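# Lift the pan off the hot plate and hold it

## Task

Raise the whole pan so that every part of it is at least three finger-widths above where it rested on the hot plate, then keep it steady in the air.

## Robot and tools

Robot: two arms, left_arm and right_arm, each ending in a parallel two-finger gripper. The names are labels only and do not match sides of any image. The fingers point along the gripper's own +z axis and close along its y axis. The reported hand point sits between the pads when they are closed; closed fingertips reach about 33 mm past it, fully open ones about 9 mm. While closing, the tips travel roughly 24 mm farther from the arm, so keep that clearance above surfaces.

Frame: results report positions in one shared scene frame, in metres, with quaternions as wxyz. Origin is on the table top midway between the arms, +z is up, +x points out over the table, and left_arm sits toward +y. Reported hand positions can be a little off, more so at long reach.

The row: every motion command uses rows of 18 plain numbers, each in [-1, 1]. The first 9 belong to left_arm, the next 9 to right_arm, even when only one arm should move. For each arm the order is dx, dy, dz, rx, ry, rz, then gripper position, force_limit, speed. dx to rz are an offset, not a pose: a displacement from that gripper's measured pose at the start of the action, expressed in the gripper's own axes. A value of 1.0 equals 0.6 m for dx, dy, dz and 180 degrees for the rotation; rx, ry, rz form a single rotation vector. Gripper position is absolute: +1 is fully open (140 mm), about -0.8 is where the pads touch, and -1 keeps closing until something blocks it. force_limit sets grip strength (about 14 N at -1, 60 N at 0, 107 N at +1 on parts up to 40 mm wide). speed sets finger speed (about 30 mm/s at -1, 140 at 0, 250 at +1). A 0 in these three is a real command, so to leave a gripper alone repeat its previous three numbers.

execute_actions(actions): a list of actions, each a table of up to 15 rows; each row lasts one control step of 1/30 s, and a short table repeats its final row until 15 steps pass. All rows in an action are offsets from the same start pose, not from the row before. For the first action in a call, the start is the last pose a result reported. An empty list simply returns state and images.

move(target, speed, blocking): target is one 18-number row; its offsets count from the pose in the latest result that showed one. Each gripper travels a straight line to its target, both finishing together, taking 0.5 to 10 s (cut off at 10 s). speed is the path top speed in m/s, 0.002 to 0.5, default 0.25; turning is capped at twice that in rad/s. The finger numbers are sent when the move begins. Paths ignore obstacles and the other arm, and the hand may lag, drift or overshoot speed, especially near full stretch. Faster moves and targets set deeper past a contact hit and press harder. blocking=false returns after 0.5 s while the arm keeps going; until a result shows the move ended, further rows and moves are refused, so call wait or stop first.

wait(seconds): 0 to 10; the arms keep their last command, and a running move continues (the wait returns early if it ends). stop(): brakes a running move; it needs room to brake, more at speed; fingers are not stopped. zoom_image(camera, region): camera is cam_low, cam_left_wrist or cam_right_wrist; region is [x0, y0, x1, y1] in that image's pixels, top-left origin, at most 504 by 504. All images are 896x504. finished_scene(scene): ends the current scene, given its number, after the robot holds the last command; it cannot be undone and reports success. The pan must already be up and steady.

Control limits: each step, the commanded pose is clipped to within 70 mm and 16 degrees of the measured one, and inverse kinematics favours position over orientation. After an action the arm goes at most to its last clipped pose, so large offsets need follow-up commands. Elbows stop just shy of straight. To keep an arm still, send the offset back to where it should be in a reply's first call and zeros afterward.

Reading results: the state line gives each gripper's position and quaternion. Hand target lines show where the controller is now steering. pose unreachable means the clearance check altered or blocked that arm's command; HELD on a step reading means part of a row was held back. object_status: 0 moving, 1 stopped while opening, 2 stopped on something while closing (a grip), 3 reached the request or pads met (a thin object may still be held). Stopped fingers stay put until a different position (a change of 0.01 or more) is sent or the object slips. To squeeze harder while status is 2, raise force_limit and switch position between -1 and -0.98. position_measured is in counts, 3 fully open to 230 pads closed, not linear. The move line reports how it ended: done, off_target, moving, held or fault; limits=paced means the target was clipped, limits=held means some steps were blocked and the arm may then surge. Distances to target are listed per gripper. Torque lines include drive output and external estimates (which include held weight and friction).

Avoid: knocking anything off the table, dropping or slamming the pan, hard pushes, and arms colliding or pressing on each other. Brief outside tugs on held parts may occur. A joint reaching its load limit (waist 35, shoulder 35, upper arm roll 32, elbow 30, forearm roll 12, wrist pitch 12, wrist roll 12 N m, held weight included) freezes that arm for 10 s and drops the rest of the call. Holding loads heats motors; heed MOTOR HOT warnings before an OVER-TEMPERATURE FAULT brakes the arm. Camera calibration data is supplied per camera for locating objects.

Each tool is called after ">>>" as name([rows], argument=value, ...), one row to a line, values as JSON.

## Session

I'll start by looking at the scene.

>>> execute_actions(actions=[])

Scene clock: 0.00 s.
left_arm: end_effector_position=(+0.5723, +0.2836, +0.4218) position_measured=3 object_status=3 end_effector_quat_wxyz=(+0.002, +0.876, -0.481, +0.007) | right_arm: end_effector_position=(+0.1536, -0.5774, +0.1125) position_measured=3 object_status=3 end_effector_quat_wxyz=(+0.596, -0.563, -0.378, -0.430)
Joint positions: left_arm=[-0.002 -0.005 -0.014 -1.557 -0.007  1.563 -0.777] | right_arm=[-1.195  0.948 -0.273 -1.663  0.323  0.907  1.878]
Joint velocities: left_arm=[-0.     0.001  0.001 -0.    -0.     0.001 -0.002] | right_arm=[ 0.001  0.     0.001  0.001 -0.001 -0.001  0.001]
Joint torques (N m, as the joint torque sensors report them, + toward a larger angle): no reading
External joint torques (N m, as the arm's controller estimates them; a push from outside toward a larger angle lowers the number): no reading
Hand target (left_arm): +0.572, +0.284, +0.422; +0.002, +0.876, -0.481, +0.007
Hand target (right_arm): +0.154, -0.577, +0.112; +0.596, -0.563, -0.378, -0.430

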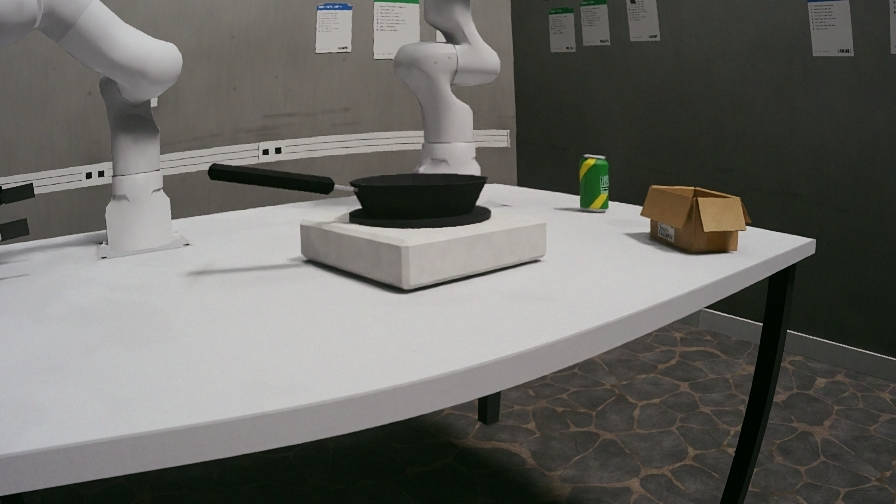

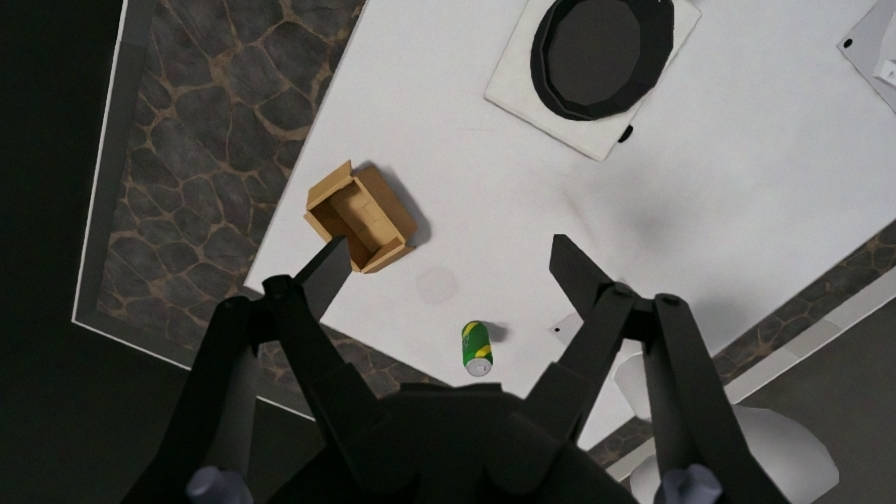

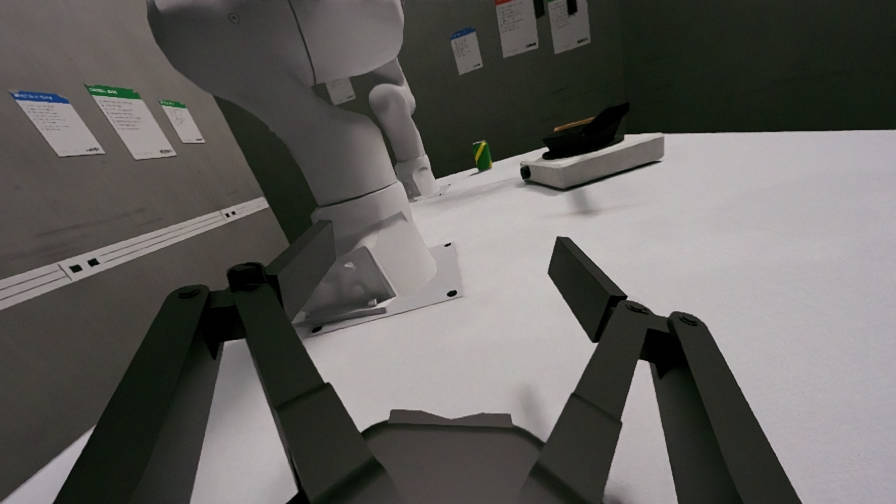

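>>> zoom_image(camera="cam_low", region=[190, 130, 570, 310])

>>> zoom_image(camera="cam_left_wrist", region=[460, 0, 760, 180])

>>> zoom_image(camera="cam_right_wrist", region=[500, 80, 700, 220])

>>> zoom_image(camera="cam_low", region=[300, 0, 440, 70])

Region (190, 130, 570, 310) of cam_low's 896x504 image, scaled by 1.326, with more detail than that image has; it fills the top 239 rows of this view, and the rest is white.

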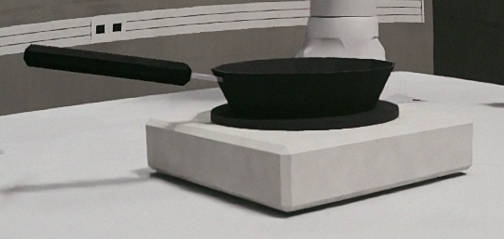

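Region (460, 0, 760, 180) of cam_left_wrist's 896x504 image, scaled by 1.680, with more detail than that image has; it fills the top 302 rows of this view, and the rest is white.

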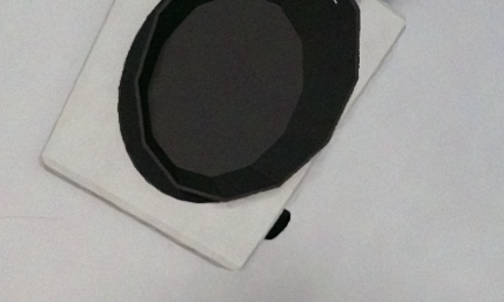

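Region (500, 80, 700, 220) of cam_right_wrist's 896x504 image, scaled by 2.520, with more detail than that image has; it fills the top 353 rows of this view, and the rest is white.

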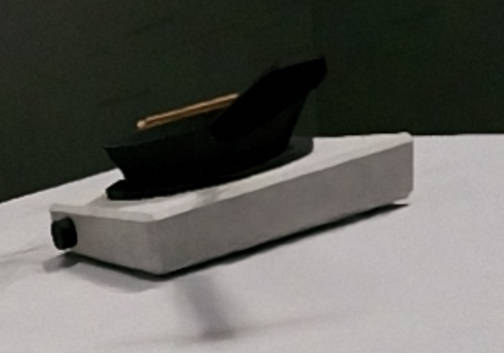

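Region (300, 0, 440, 70) of cam_low's 896x504 image, scaled by 3.600, with more detail than that image has.

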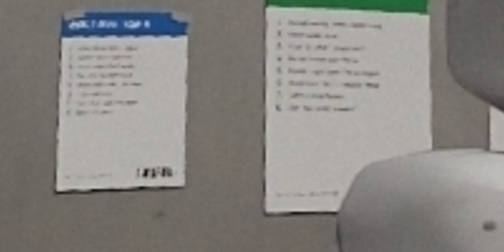

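>>> zoom_image(camera="cam_low", region=[320, 160, 500, 240])

>>> zoom_image(camera="cam_low", region=[200, 150, 380, 210])

>>> zoom_image(camera="cam_left_wrist", region=[520, 0, 700, 130])

Region (320, 160, 500, 240) of cam_low's 896x504 image, scaled by 2.800, with more detail than that image has.

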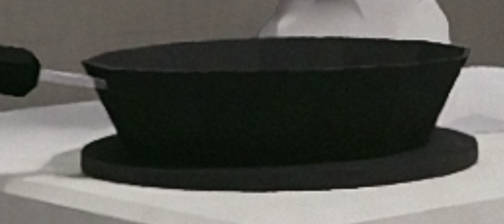

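Region (200, 150, 380, 210) of cam_low's 896x504 image, scaled by 2.800, with more detail than that image has.

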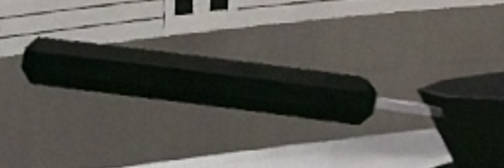

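Region (520, 0, 700, 130) of cam_left_wrist's 896x504 image, scaled by 2.800, with more detail than that image has.

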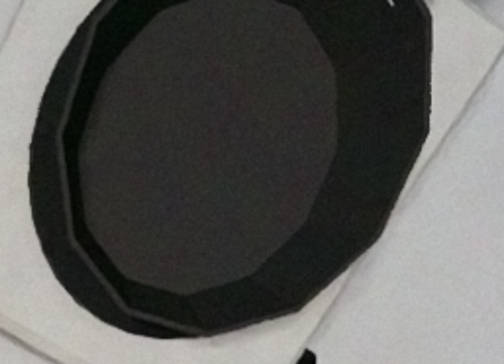

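>>> move(target=[0.1648,0.2318,0.4088,-0.1306,0.0505,-0.2498,-0.25,0.5,0.5, 0.2673,0.3787,0.5423,-0.1021,-0.2618,-0.0855,0.5,0.5,0.5], speed=0.25)

Scene clock: 122.80 s.
left_arm: end_effector_position=(+0.5143, +0.1246, +0.1774) position_measured=160 object_status=3 end_effector_quat_wxyz=(+0.216, +0.970, -0.107, -0.021) | right_arm: end_effector_position=(+0.4314, -0.2626, +0.2105) position_measured=66 object_status=3 end_effector_quat_wxyz=(-0.246, +0.708, +0.588, +0.303)
Joint positions: left_arm=[-0.07   0.039 -0.065 -2.195 -0.549  2.213 -1.342] | right_arm=[-0.579 -0.404  0.193 -2.669  0.926  1.894  2.461]
Joint velocities: left_arm=[-0.001 -0.001 -0.001 -0.     0.     0.004 -0.012] | right_arm=[ 0.002  0.001 -0.001 -0.    -0.001  0.004  0.031]
Joint torques (N m, as the joint torque sensors report them, + toward a larger angle): left_arm=[ -0.84 -31.87   0.31  19.77  -0.25   2.43  -0.43] | right_arm=[ -1.5  -16.    -1.44  22.52   2.09   1.23   0.27]
External joint torques (N m, as the arm's controller estimates them; a push from outside toward a larger angle lowers the number): left_arm=[-0.79 -0.23  0.42 -2.76 -0.66  0.37 -0.46] | right_arm=[-1.53 -1.01  1.04  0.53  0.81  0.64  0.25]
Hand target (left_arm): +0.514, +0.123, +0.177; +0.216, +0.971, -0.101, -0.021
Hand target (right_arm): +0.434, -0.264, +0.212; -0.244, +0.713, +0.583, +0.303
Off the commanded pose (left_arm): 0.004 m, 1 deg.
Off the commanded pose (right_arm): 0.006 m, 2 deg.
move: off_target (left_arm, right_arm)
camera_calibration (this result's frames):
cam_left_wrist: T_world_to_cam=[[-0.203985, -0.885517, 0.417433, 0.140847], [-0.86382, 0.36345, 0.348883, 0.346004], [-0.460658, -0.28942, -0.839065, 0.615114], [0, 0, 0, 1]] pos_world=[0.610973, 0.176994, 0.336612]
cam_right_wrist: T_world_to_cam=[[0.990297, -0.11758, 0.0740702, -0.470998], [-0.088373, -0.944197, -0.317306, -0.146882], [0.107246, 0.307681, -0.945426, 0.414072], [0, 0, 0, 1]] pos_world=[0.409041, -0.321467, 0.379755]

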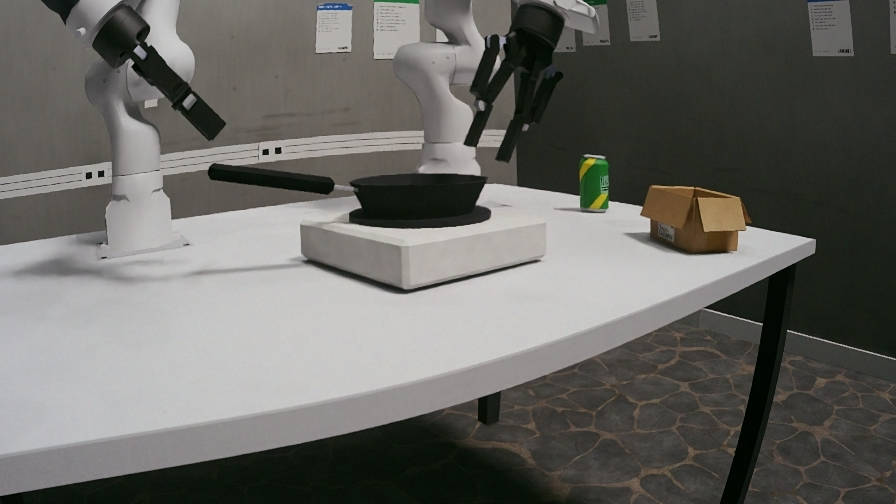

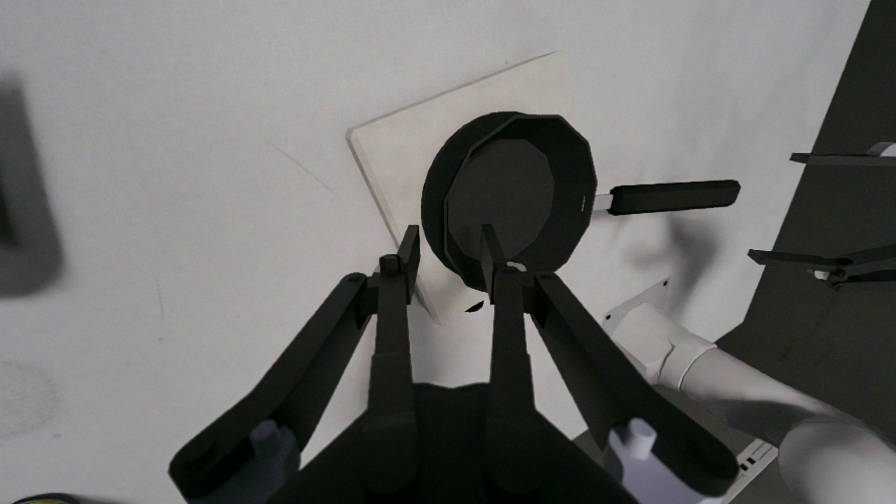

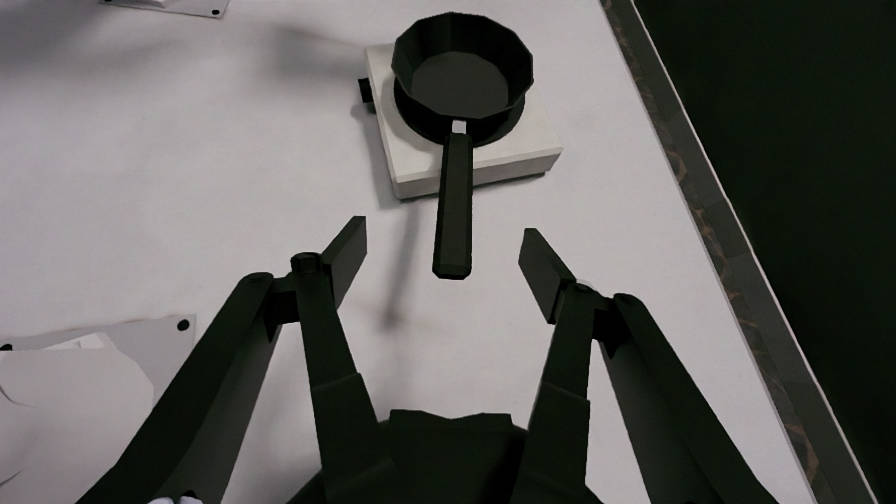

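>>> execute_actions(actions=[])

>>> zoom_image(camera="cam_left_wrist", region=[370, 160, 530, 310])

>>> zoom_image(camera="cam_right_wrist", region=[330, 100, 570, 330])

Scene clock: 127.50 s.
left_arm: end_effector_position=(+0.5144, +0.1245, +0.1774) position_measured=160 object_status=3 end_effector_quat_wxyz=(+0.216, +0.971, -0.105, -0.021) | right_arm: end_effector_position=(+0.4316, -0.2628, +0.2105) position_measured=66 object_status=3 end_effector_quat_wxyz=(-0.247, +0.711, +0.585, +0.302)
Joint positions: left_arm=[-0.07   0.039 -0.065 -2.195 -0.549  2.214 -1.345] | right_arm=[-0.579 -0.404  0.193 -2.669  0.926  1.895  2.471]
Joint velocities: left_arm=[ 0.001 -0.001  0.    -0.     0.    -0.    -0.001] | right_arm=[ 0.001  0.001  0.     0.001 -0.002 -0.     0.   ]
Joint torques (N m, as the joint torque sensors report them, + toward a larger angle): left_arm=[ -1.11 -32.12   0.37  20.67  -0.31   2.44  -0.32] | right_arm=[ -0.98 -16.19  -1.98  22.6    2.05   1.17   0.23]
External joint torques (N m, as the arm's controller estimates them; a push from outside toward a larger angle lowers the number): left_arm=[-1.11 -0.6   0.42 -1.77 -0.72  0.38 -0.34] | right_arm=[-1.01 -1.05  0.48  0.46  0.76  0.56  0.21]
Hand target (left_arm): +0.514, +0.123, +0.177; +0.216, +0.971, -0.101, -0.021
Hand target (right_arm): +0.434, -0.264, +0.212; -0.244, +0.713, +0.583, +0.303
Off the commanded pose (left_arm): 0.004 m, 0 deg.
Off the commanded pose (right_arm): 0.006 m, 1 deg.
camera_calibration (this result's frames):
cam_left_wrist: T_world_to_cam=[[-0.200734, -0.886302, 0.417344, 0.139299], [-0.86465, 0.360557, 0.349827, 0.346737], [-0.460528, -0.290634, -0.838717, 0.615129], [0, 0, 0, 1]] pos_world=[0.611053, 0.17722, 0.336486]
cam_right_wrist: T_world_to_cam=[[0.989893, -0.124368, 0.0681563, -0.471638], [-0.0966713, -0.943364, -0.317364, -0.143228], [0.103766, 0.307567, -0.945851, 0.415704], [0, 0, 0, 1]] pos_world=[0.409889, -0.32163, 0.379884]

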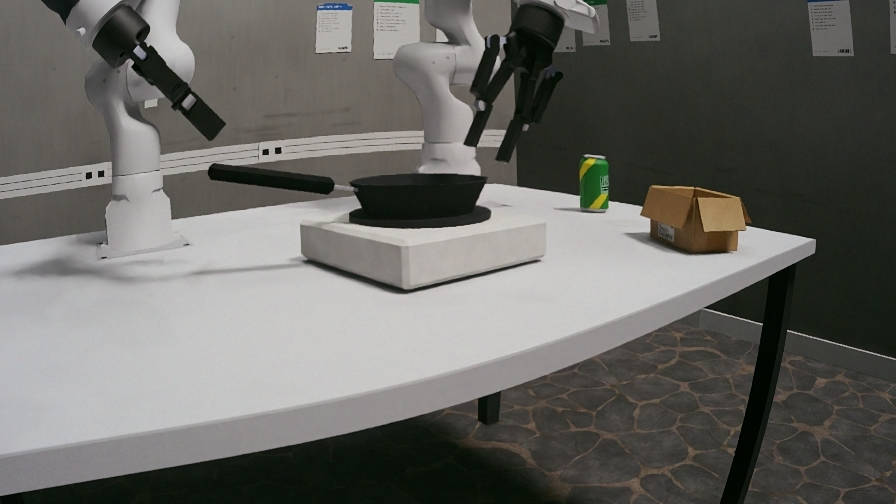

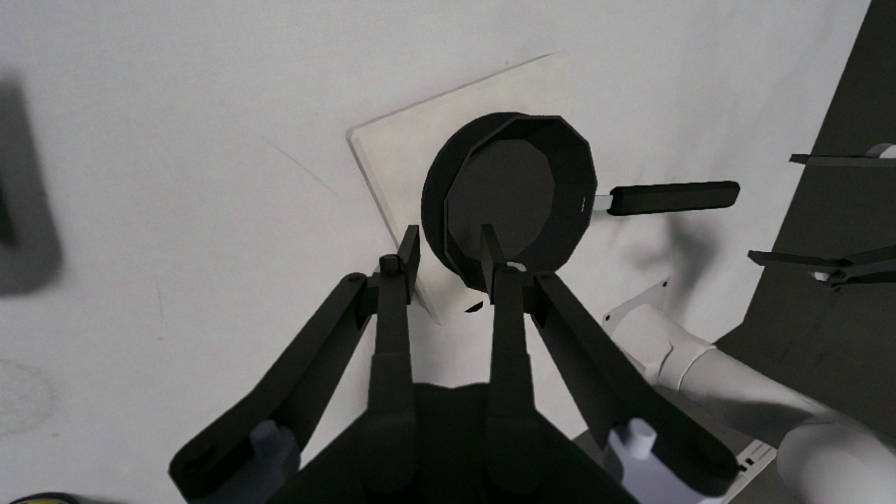

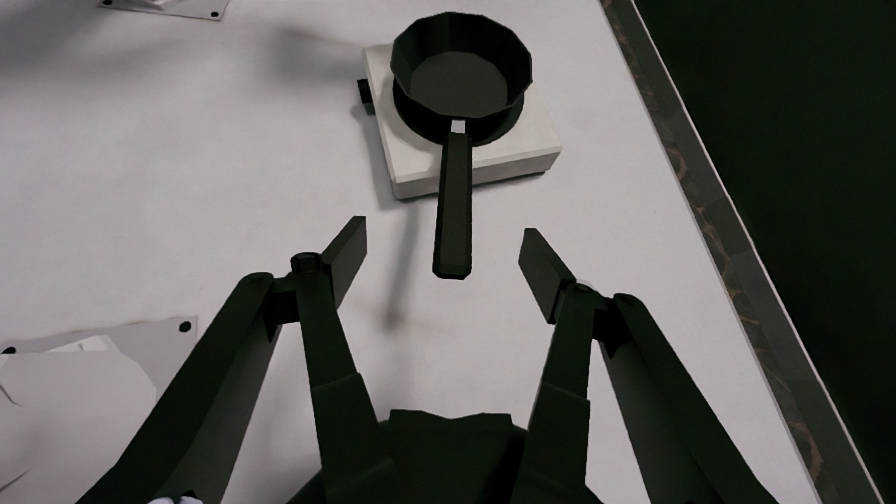

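Region (370, 160, 530, 310) of cam_left_wrist's 896x504 image, scaled by 3.150, with more detail than that image has; it fills the top 472 rows of this view, and the rest is white.

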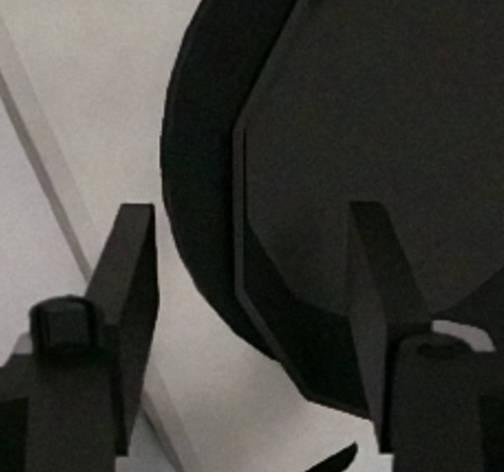

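Region (330, 100, 570, 330) of cam_right_wrist's 896x504 image, scaled by 2.100, with more detail than that image has; it fills the top 483 rows of this view, and the rest is white.

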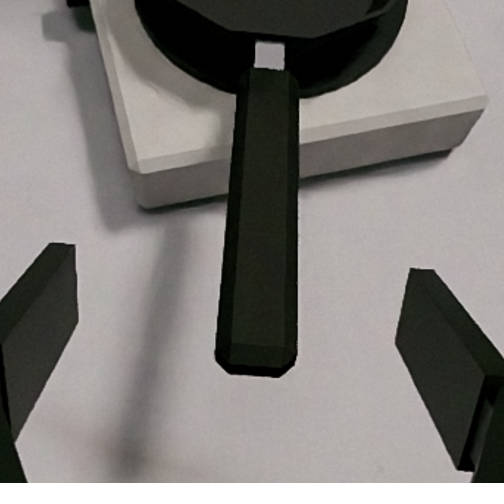

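>>> zoom_image(camera="cam_low", region=[420, 80, 560, 230])

>>> zoom_image(camera="cam_low", region=[130, 40, 350, 210])

Region (420, 80, 560, 230) of cam_low's 896x504 image, scaled by 3.360, with more detail than that image has; it fills the left 470 columns of this view, and the rest is white.

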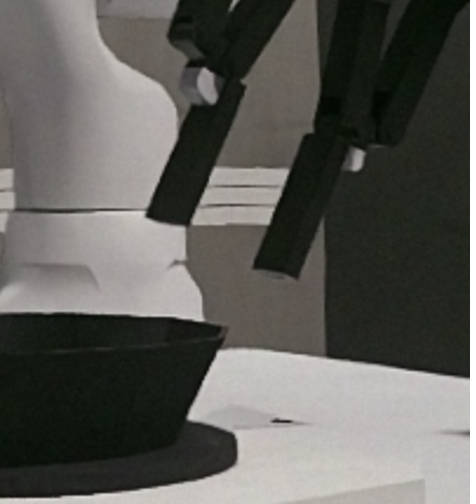

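Region (130, 40, 350, 210) of cam_low's 896x504 image, scaled by 2.291, with more detail than that image has; it fills the top 389 rows of this view, and the rest is white.

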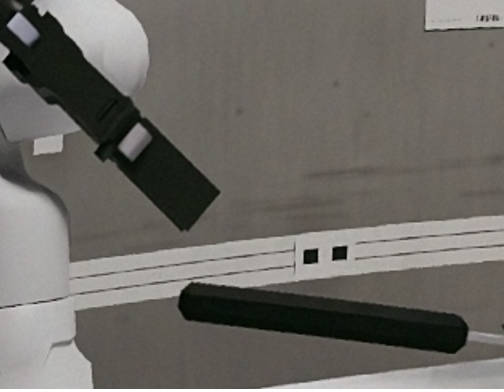

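>>> move(target=[-0.0067,-0.0067,0.103,0,0,0,-0.42,0.5,0.5, 0,0.0167,0.1917,-0.004,0,0.004,-0.05,0.5,0.5], speed=0.12)

>>> zoom_image(camera="cam_left_wrist", region=[370, 160, 530, 330])

>>> zoom_image(camera="cam_right_wrist", region=[330, 120, 570, 420])

>>> zoom_image(camera="cam_low", region=[190, 100, 560, 240])

Scene clock: 231.97 s.
left_arm: end_effector_position=(+0.5068, +0.1044, +0.1209) position_measured=182 object_status=3 end_effector_quat_wxyz=(+0.216, +0.971, -0.101, -0.022) | right_arm: end_effector_position=(+0.4559, -0.1852, +0.1288) position_measured=135 object_status=3 end_effector_quat_wxyz=(-0.247, +0.720, +0.574, +0.301)
Joint positions: left_arm=[-0.098  0.128 -0.093 -2.24  -0.61   2.351 -1.309] | right_arm=[-0.466 -0.2    0.374 -2.707  1.204  2.192  2.387]
Joint velocities: left_arm=[ 0.001  0.    -0.001  0.    -0.001  0.004  0.007] | right_arm=[ 0.     0.002  0.     0.     0.004  0.012 -0.019]
Joint torques (N m, as the joint torque sensors report them, + toward a larger angle): left_arm=[ -0.93 -31.83  -0.26  20.2   -0.14   2.39   0.29] | right_arm=[  0.62 -16.54  -1.02  19.87   1.27   1.02  -0.25]
External joint torques (N m, as the arm's controller estimates them; a push from outside toward a larger angle lowers the number): left_arm=[-0.92  1.37  0.01 -0.92 -0.66  0.37  0.27] | right_arm=[ 0.58  1.96  0.85  0.42  0.76  0.57 -0.27]
Hand target (left_arm): +0.506, +0.103, +0.119; +0.217, +0.970, -0.104, -0.022
Hand target (right_arm): +0.458, -0.185, +0.128; -0.244, +0.718, +0.578, +0.303
Off the commanded pose (left_arm): 0.002 m, 0 deg.
Off the commanded pose (right_arm): 0.003 m, 1 deg.
move: done
camera_calibration (this result's frames):
cam_left_wrist: T_world_to_cam=[[-0.192698, -0.887592, 0.418387, 0.139426], [-0.865937, 0.354369, 0.352953, 0.368099], [-0.461541, -0.294284, -0.836885, 0.559108], [0, 0, 0, 1]] pos_world=[0.603669, 0.157847, 0.279654]
cam_right_wrist: T_world_to_cam=[[0.987208, -0.149411, 0.0556393, -0.482294], [-0.1243, -0.939815, -0.318271, -0.0802303], [0.0998439, 0.307284, -0.946366, 0.313815], [0, 0, 0, 1]] pos_world=[0.43482, -0.243892, 0.298283]

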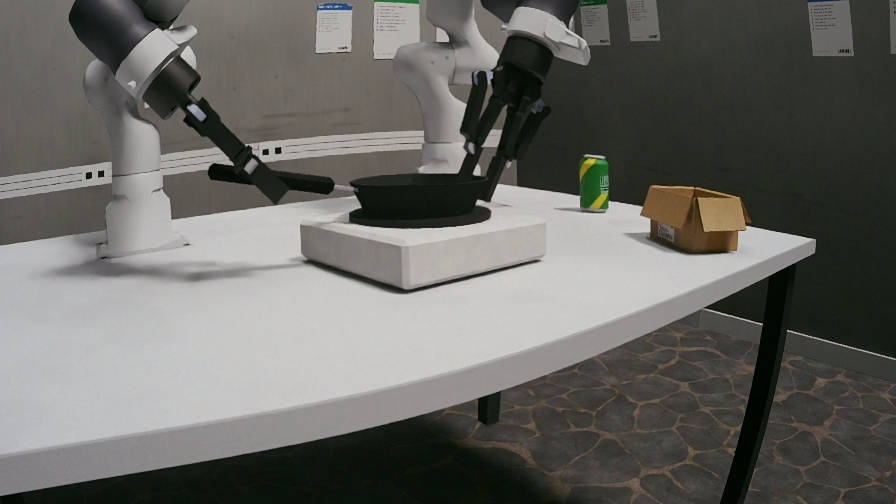

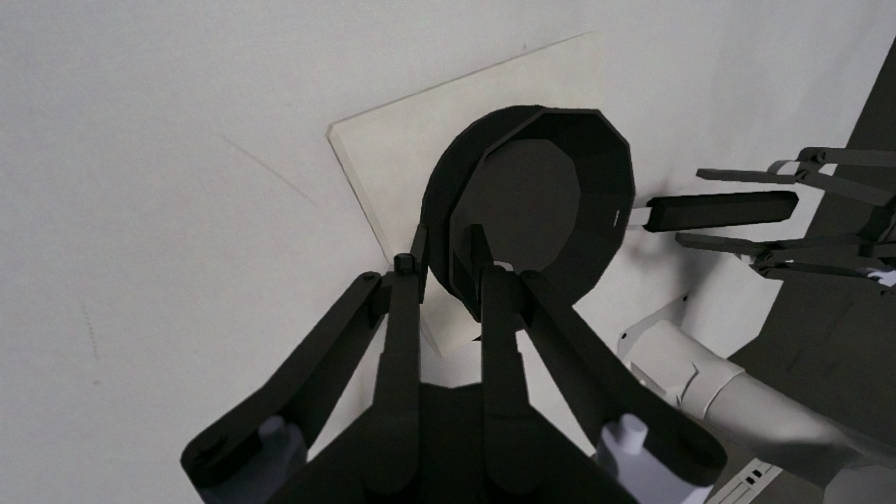

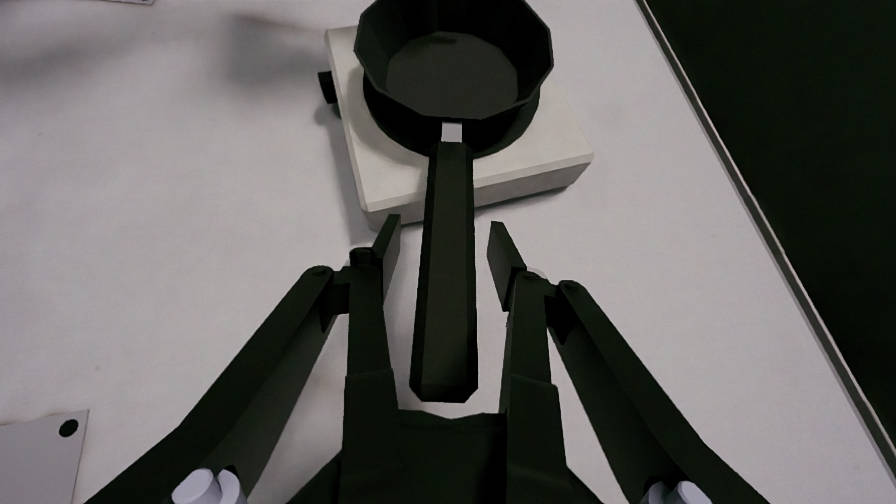

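Region (370, 160, 530, 330) of cam_left_wrist's 896x504 image, scaled by 2.965, with more detail than that image has; it fills the left 474 columns of this view, and the rest is white.

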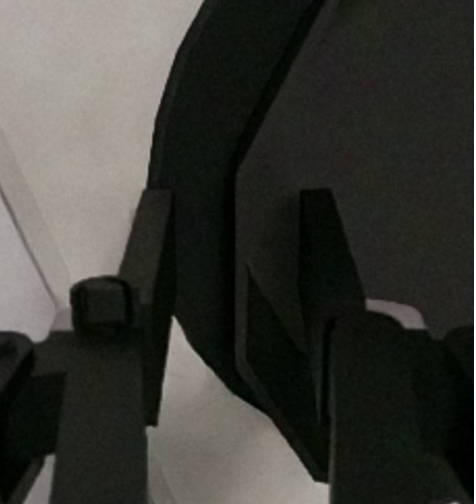

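Region (330, 120, 570, 420) of cam_right_wrist's 896x504 image, scaled by 1.680, with more detail than that image has; it fills the left 403 columns of this view, and the rest is white.

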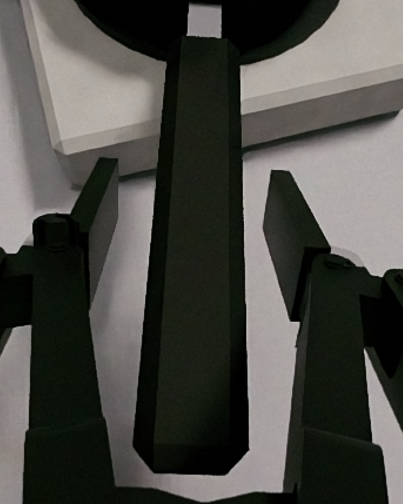

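Region (190, 100, 560, 240) of cam_low's 896x504 image, scaled by 1.362, with more detail than that image has; it fills the top 191 rows of this view, and the rest is white.

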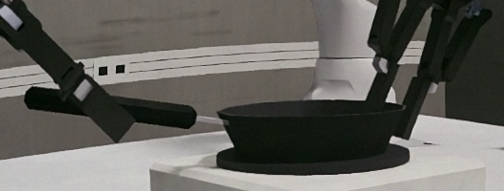

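>>> execute_actions([
  [[0.002,0.0003,0.001,0,0,0,-0.42,0.8,-0.3, 0,0.001,0,0,0,0,-0.05,0.8,-0.3],[0.004,0.0006,0.002,0,0,0,-0.42,0.8,-0.3, 0,0.002,0,0,0,0,-0.05,0.8,-0.3],[0.006,0.001,0.003,0,0,0,-0.42,0.8,-0.3, 0,0.003,0,0,0,0,-0.05,0.8,-0.3],[0.008,0.0013,0.004,0,0,0,-0.42,0.8,-0.3, 0,0.004,0,0,0,0,-0.05,0.8,-0.3],[0.010,0.0017,0.005,0,0,0,-0.42,0.8,-0.3, 0,0.004,0,0,0,0,-0.05,0.8,-0.3],[0.011,0.0017,0.005,0,0,0,-0.42,0.8,-0.3, 0,0.004,0,0,0,0,-0.05,0.8,-0.3],[0.011,0.0017,0.005,0,0,0,-0.42,0.8,-0.3, 0,0.004,0,0,0,0,-0.05,0.8,-0.3],[0.011,0.0017,0.005,0,0,0,-0.42,0.8,-0.3, 0,0.004,0,0,0,0,-0.05,0.8,-0.3],[0.011,0.0017,0.005,0,0,0,-0.6,0.8,-0.3, 0,0.004,0,0,0,0,-0.25,0.8,-0.3]],
])

>>> zoom_image(camera="cam_left_wrist", region=[370, 160, 530, 330])

>>> zoom_image(camera="cam_right_wrist", region=[330, 120, 570, 420])

Scene clock: 263.40 s.
left_arm: end_effector_position=(+0.5126, +0.1017, +0.1191) position_measured=205 object_status=0 end_effector_quat_wxyz=(+0.217, +0.971, -0.102, -0.022) | right_arm: end_effector_position=(+0.4581, -0.1853, +0.1291) position_measured=160 object_status=0 end_effector_quat_wxyz=(-0.246, +0.719, +0.576, +0.302)
Joint positions: left_arm=[-0.098  0.147 -0.093 -2.221 -0.61   2.352 -1.307] | right_arm=[-0.466 -0.195  0.374 -2.702  1.204  2.194  2.383]
Joint velocities: left_arm=[ 0.    -0.001  0.001  0.004  0.001  0.    -0.001] | right_arm=[-0.001  0.001 -0.001  0.002 -0.     0.001  0.002]
Joint torques (N m, as the joint torque sensors report them, + toward a larger angle): left_arm=[ -0.72 -32.76   0.75  21.81   1.06   1.82  -0.24] | right_arm=[ -1.05 -16.46  -1.93  20.15  -0.31   0.38   0.28]
External joint torques (N m, as the arm's controller estimates them; a push from outside toward a larger angle lowers the number): left_arm=[-0.82  1.11  0.96  0.71  0.54 -0.21 -0.26] | right_arm=[-0.93  2.26  0.05  0.61 -0.84 -0.11  0.26]
Hand target (left_arm): +0.513, +0.101, +0.119; +0.216, +0.971, -0.101, -0.022
Hand target (right_arm): +0.458, -0.186, +0.129; -0.247, +0.720, +0.574, +0.301
Off the commanded pose (left_arm): 0.001 m, 0 deg.
Off the commanded pose (right_arm): 0.001 m, 0 deg.
Step readings (end_effector_position):
0: left_arm (+0.5071, +0.1044, +0.1210) | right_arm (+0.4564, -0.1856, +0.1287)
1: left_arm (+0.5072, +0.1044, +0.1210) | right_arm (+0.4564, -0.1856, +0.1287)
2: left_arm (+0.5076, +0.1042, +0.1210) | right_arm (+0.4565, -0.1856, +0.1287)
4: left_arm (+0.5092, +0.1035, +0.1207) | right_arm (+0.4572, -0.1855, +0.1289)
8: left_arm (+0.5118, +0.1022, +0.1193) | right_arm (+0.4580, -0.1853, +0.1291)
15: end_effector_position above
camera_calibration (this result's frames):
cam_left_wrist: T_world_to_cam=[[-0.194785, -0.886395, 0.419955, 0.139687], [-0.865941, 0.356491, 0.350799, 0.374695], [-0.460657, -0.295326, -0.837005, 0.559086], [0, 0, 0, 1]] pos_world=[0.609219, 0.155355, 0.277853]
cam_right_wrist: T_world_to_cam=[[0.987268, -0.147274, 0.0601023, -0.484626], [-0.120868, -0.940206, -0.31844, -0.0815544], [0.103406, 0.307121, -0.946036, 0.312189], [0, 0, 0, 1]] pos_world=[0.436316, -0.243931, 0.298499]

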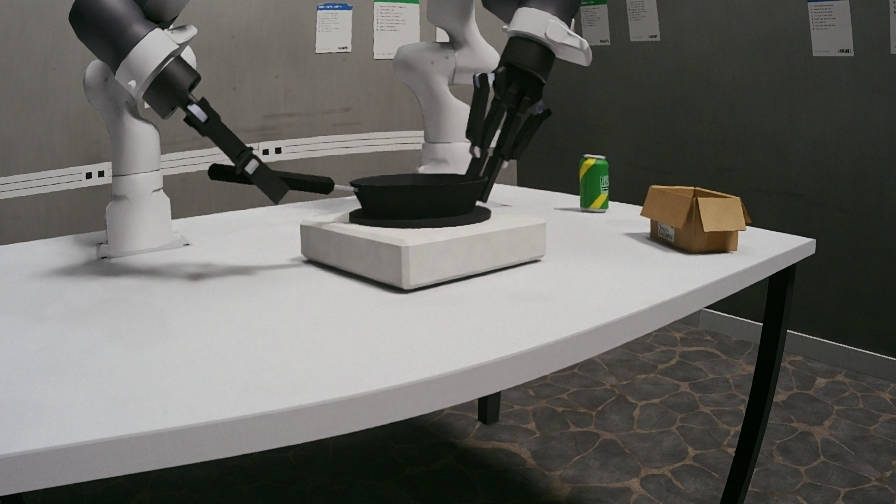

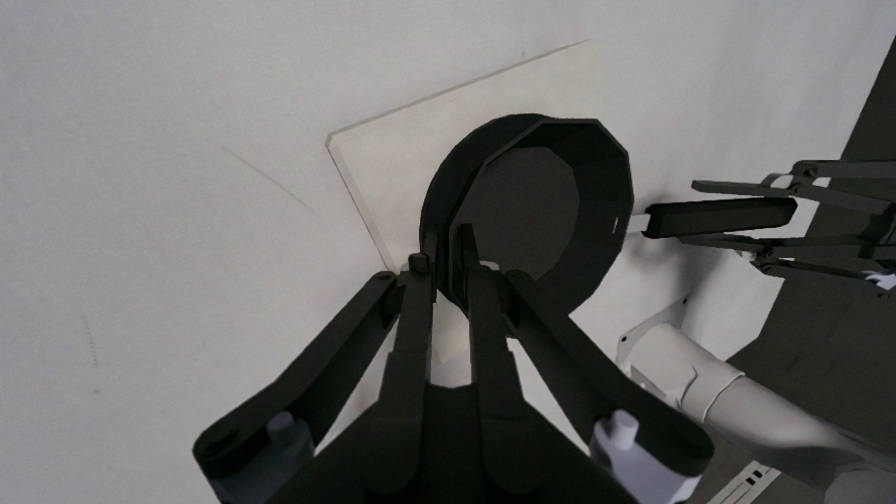

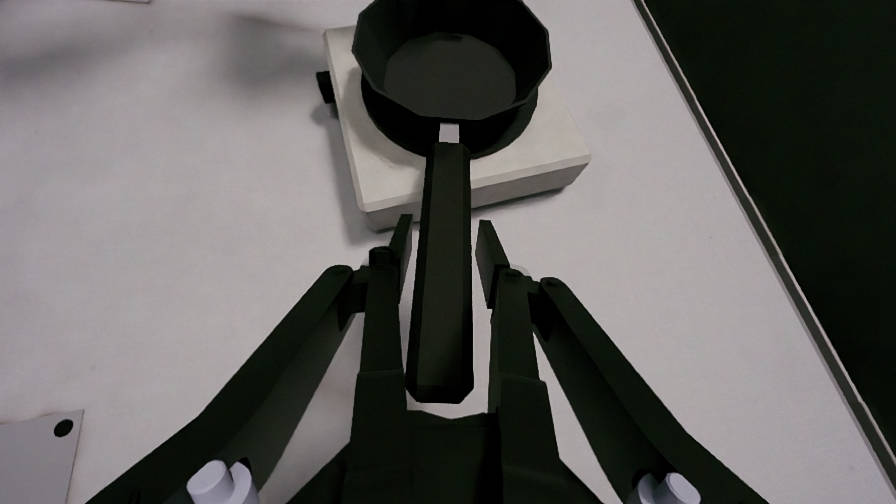

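Region (370, 160, 530, 330) of cam_left_wrist's 896x504 image, scaled by 2.965, with more detail than that image has; it fills the left 474 columns of this view, and the rest is white.

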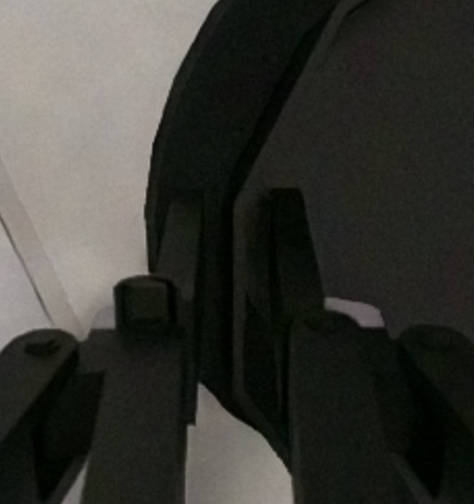

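Region (330, 120, 570, 420) of cam_right_wrist's 896x504 image, scaled by 1.680, with more detail than that image has; it fills the left 403 columns of this view, and the rest is white.

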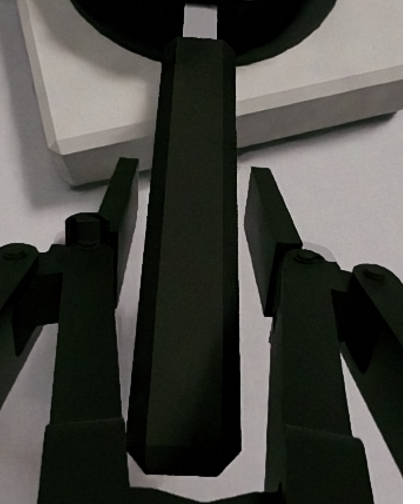

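Both grippers are centred. Closing both now.

>>> execute_actions([
  [[0,0,0,0,0,0,-1,0.8,-0.5, 0,0,0,0,0,0,-1,0.8,-0.5]],
])

Scene clock: 268.57 s.
left_arm: end_effector_position=(+0.5130, +0.1018, +0.1195) position_measured=232 object_status=3 end_effector_quat_wxyz=(+0.217, +0.970, -0.105, -0.021) | right_arm: end_effector_position=(+0.4580, -0.1853, +0.1290) position_measured=187 object_status=2 end_effector_quat_wxyz=(-0.246, +0.719, +0.576, +0.302)
Joint positions: left_arm=[-0.098  0.146 -0.093 -2.22  -0.61   2.352 -1.301] | right_arm=[-0.466 -0.195  0.374 -2.702  1.204  2.194  2.382]
Joint velocities: left_arm=[-0.001  0.    -0.    -0.     0.     0.001  0.004] | right_arm=[-0.001  0.002 -0.    -0.001 -0.001  0.001 -0.001]
Joint torques (N m, as the joint torque sensors report them, + toward a larger angle): left_arm=[ -0.18 -33.71   0.68  19.9    0.56   1.79  -0.24] | right_arm=[  0.04 -18.01  -1.86  19.02   0.62   0.45  -0.03]
External joint torques (N m, as the arm's controller estimates them; a push from outside toward a larger angle lowers the number): left_arm=[-0.12  0.    1.02 -1.16  0.04 -0.22 -0.27] | right_arm=[ 0.08  0.67  0.04 -0.42  0.1  -0.02 -0.05]
Hand target (left_arm): +0.513, +0.102, +0.119; +0.217, +0.971, -0.102, -0.022
Hand target (right_arm): +0.458, -0.185, +0.129; -0.246, +0.719, +0.576, +0.302
Off the commanded pose (left_arm): 0.001 m, 0 deg.
Off the commanded pose (right_arm): 0.000 m, 0 deg.
Step readings (end_effector_position):
0: left_arm (+0.5127, +0.1016, +0.1192) | right_arm (+0.4582, -0.1853, +0.1291)
1: left_arm (+0.5127, +0.1016, +0.1192) | right_arm (+0.4582, -0.1853, +0.1291)
2: left_arm (+0.5127, +0.1016, +0.1192) | right_arm (+0.4582, -0.1853, +0.1291)
4: left_arm (+0.5127, +0.1016, +0.1192) | right_arm (+0.4582, -0.1853, +0.1291)
8: left_arm (+0.5130, +0.1018, +0.1195) | right_arm (+0.4580, -0.1853, +0.1290)
15: end_effector_position above
camera_calibration (this result's frames):
cam_left_wrist: T_world_to_cam=[[-0.200213, -0.885158, 0.420013, 0.142268], [-0.865404, 0.360755, 0.347752, 0.374533], [-0.459338, -0.293857, -0.838247, 0.558995], [0, 0, 0, 1]] pos_world=[0.609374, 0.155079, 0.278577]
cam_right_wrist: T_world_to_cam=[[0.987337, -0.146694, 0.0603854, -0.48452], [-0.120256, -0.940371, -0.318184, -0.0819975], [0.10346, 0.306893, -0.946104, 0.312074], [0, 0, 0, 1]] pos_world=[0.436237, -0.243957, 0.298422]

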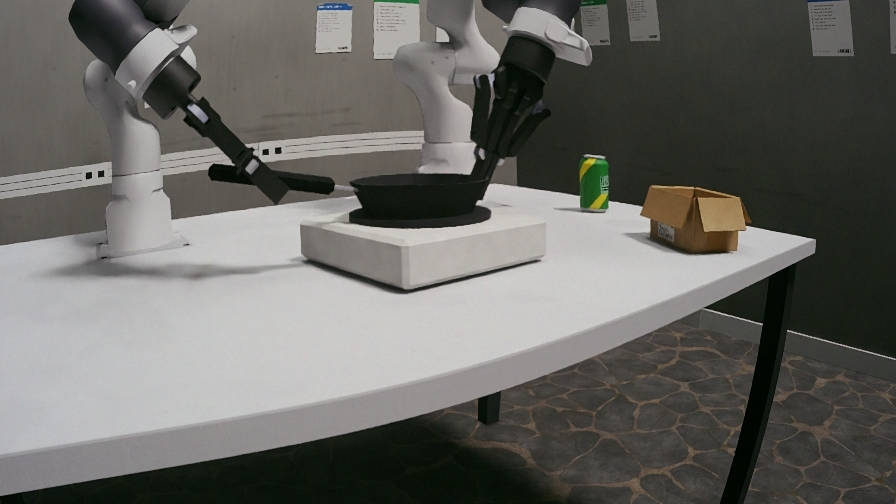

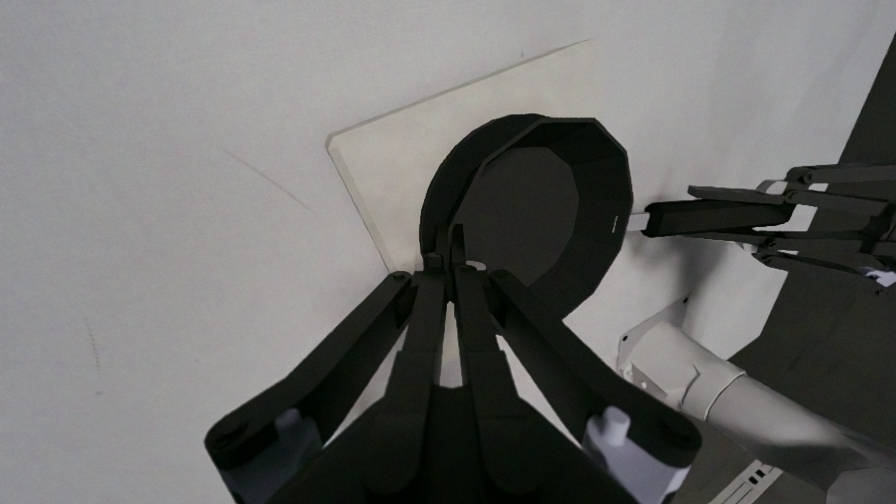

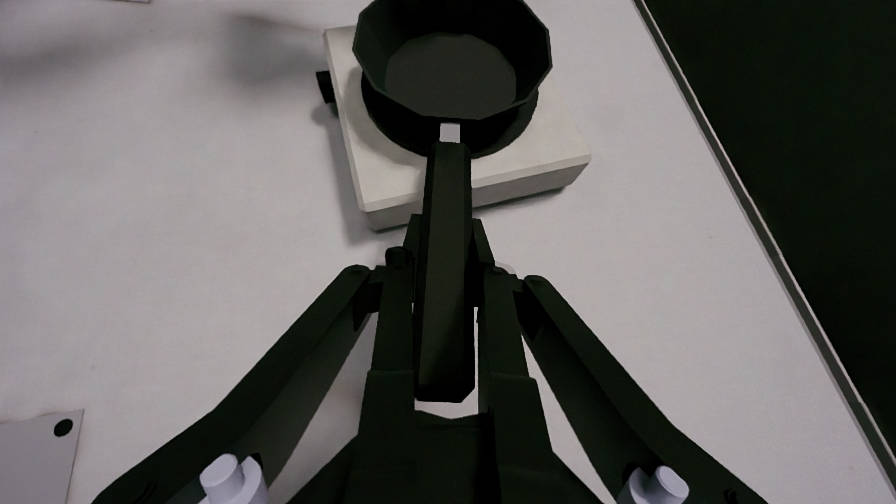

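>>> zoom_image(camera="cam_left_wrist", region=[400, 190, 500, 310])

>>> zoom_image(camera="cam_low", region=[420, 120, 540, 230])

Region (400, 190, 500, 310) of cam_left_wrist's 896x504 image, scaled by 4.200, with more detail than that image has.

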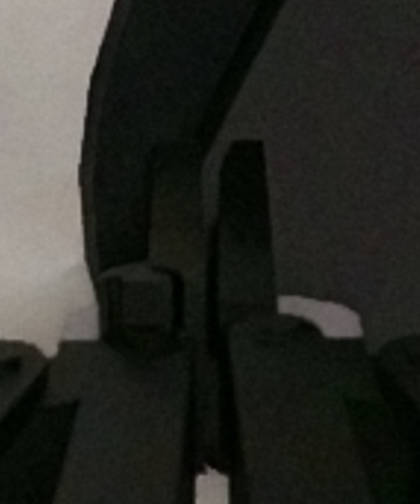

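Region (420, 120, 540, 230) of cam_low's 896x504 image, scaled by 4.200, with more detail than that image has; it fills the top 462 rows of this view, and the rest is white.

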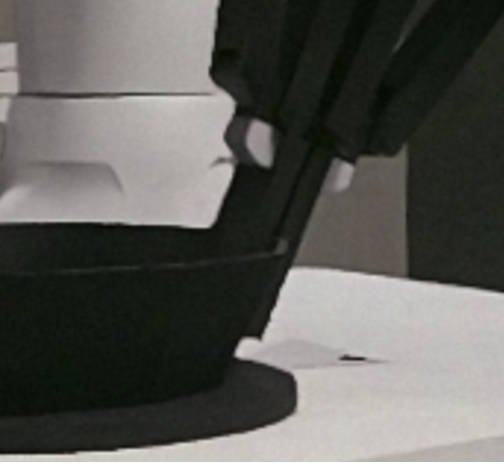

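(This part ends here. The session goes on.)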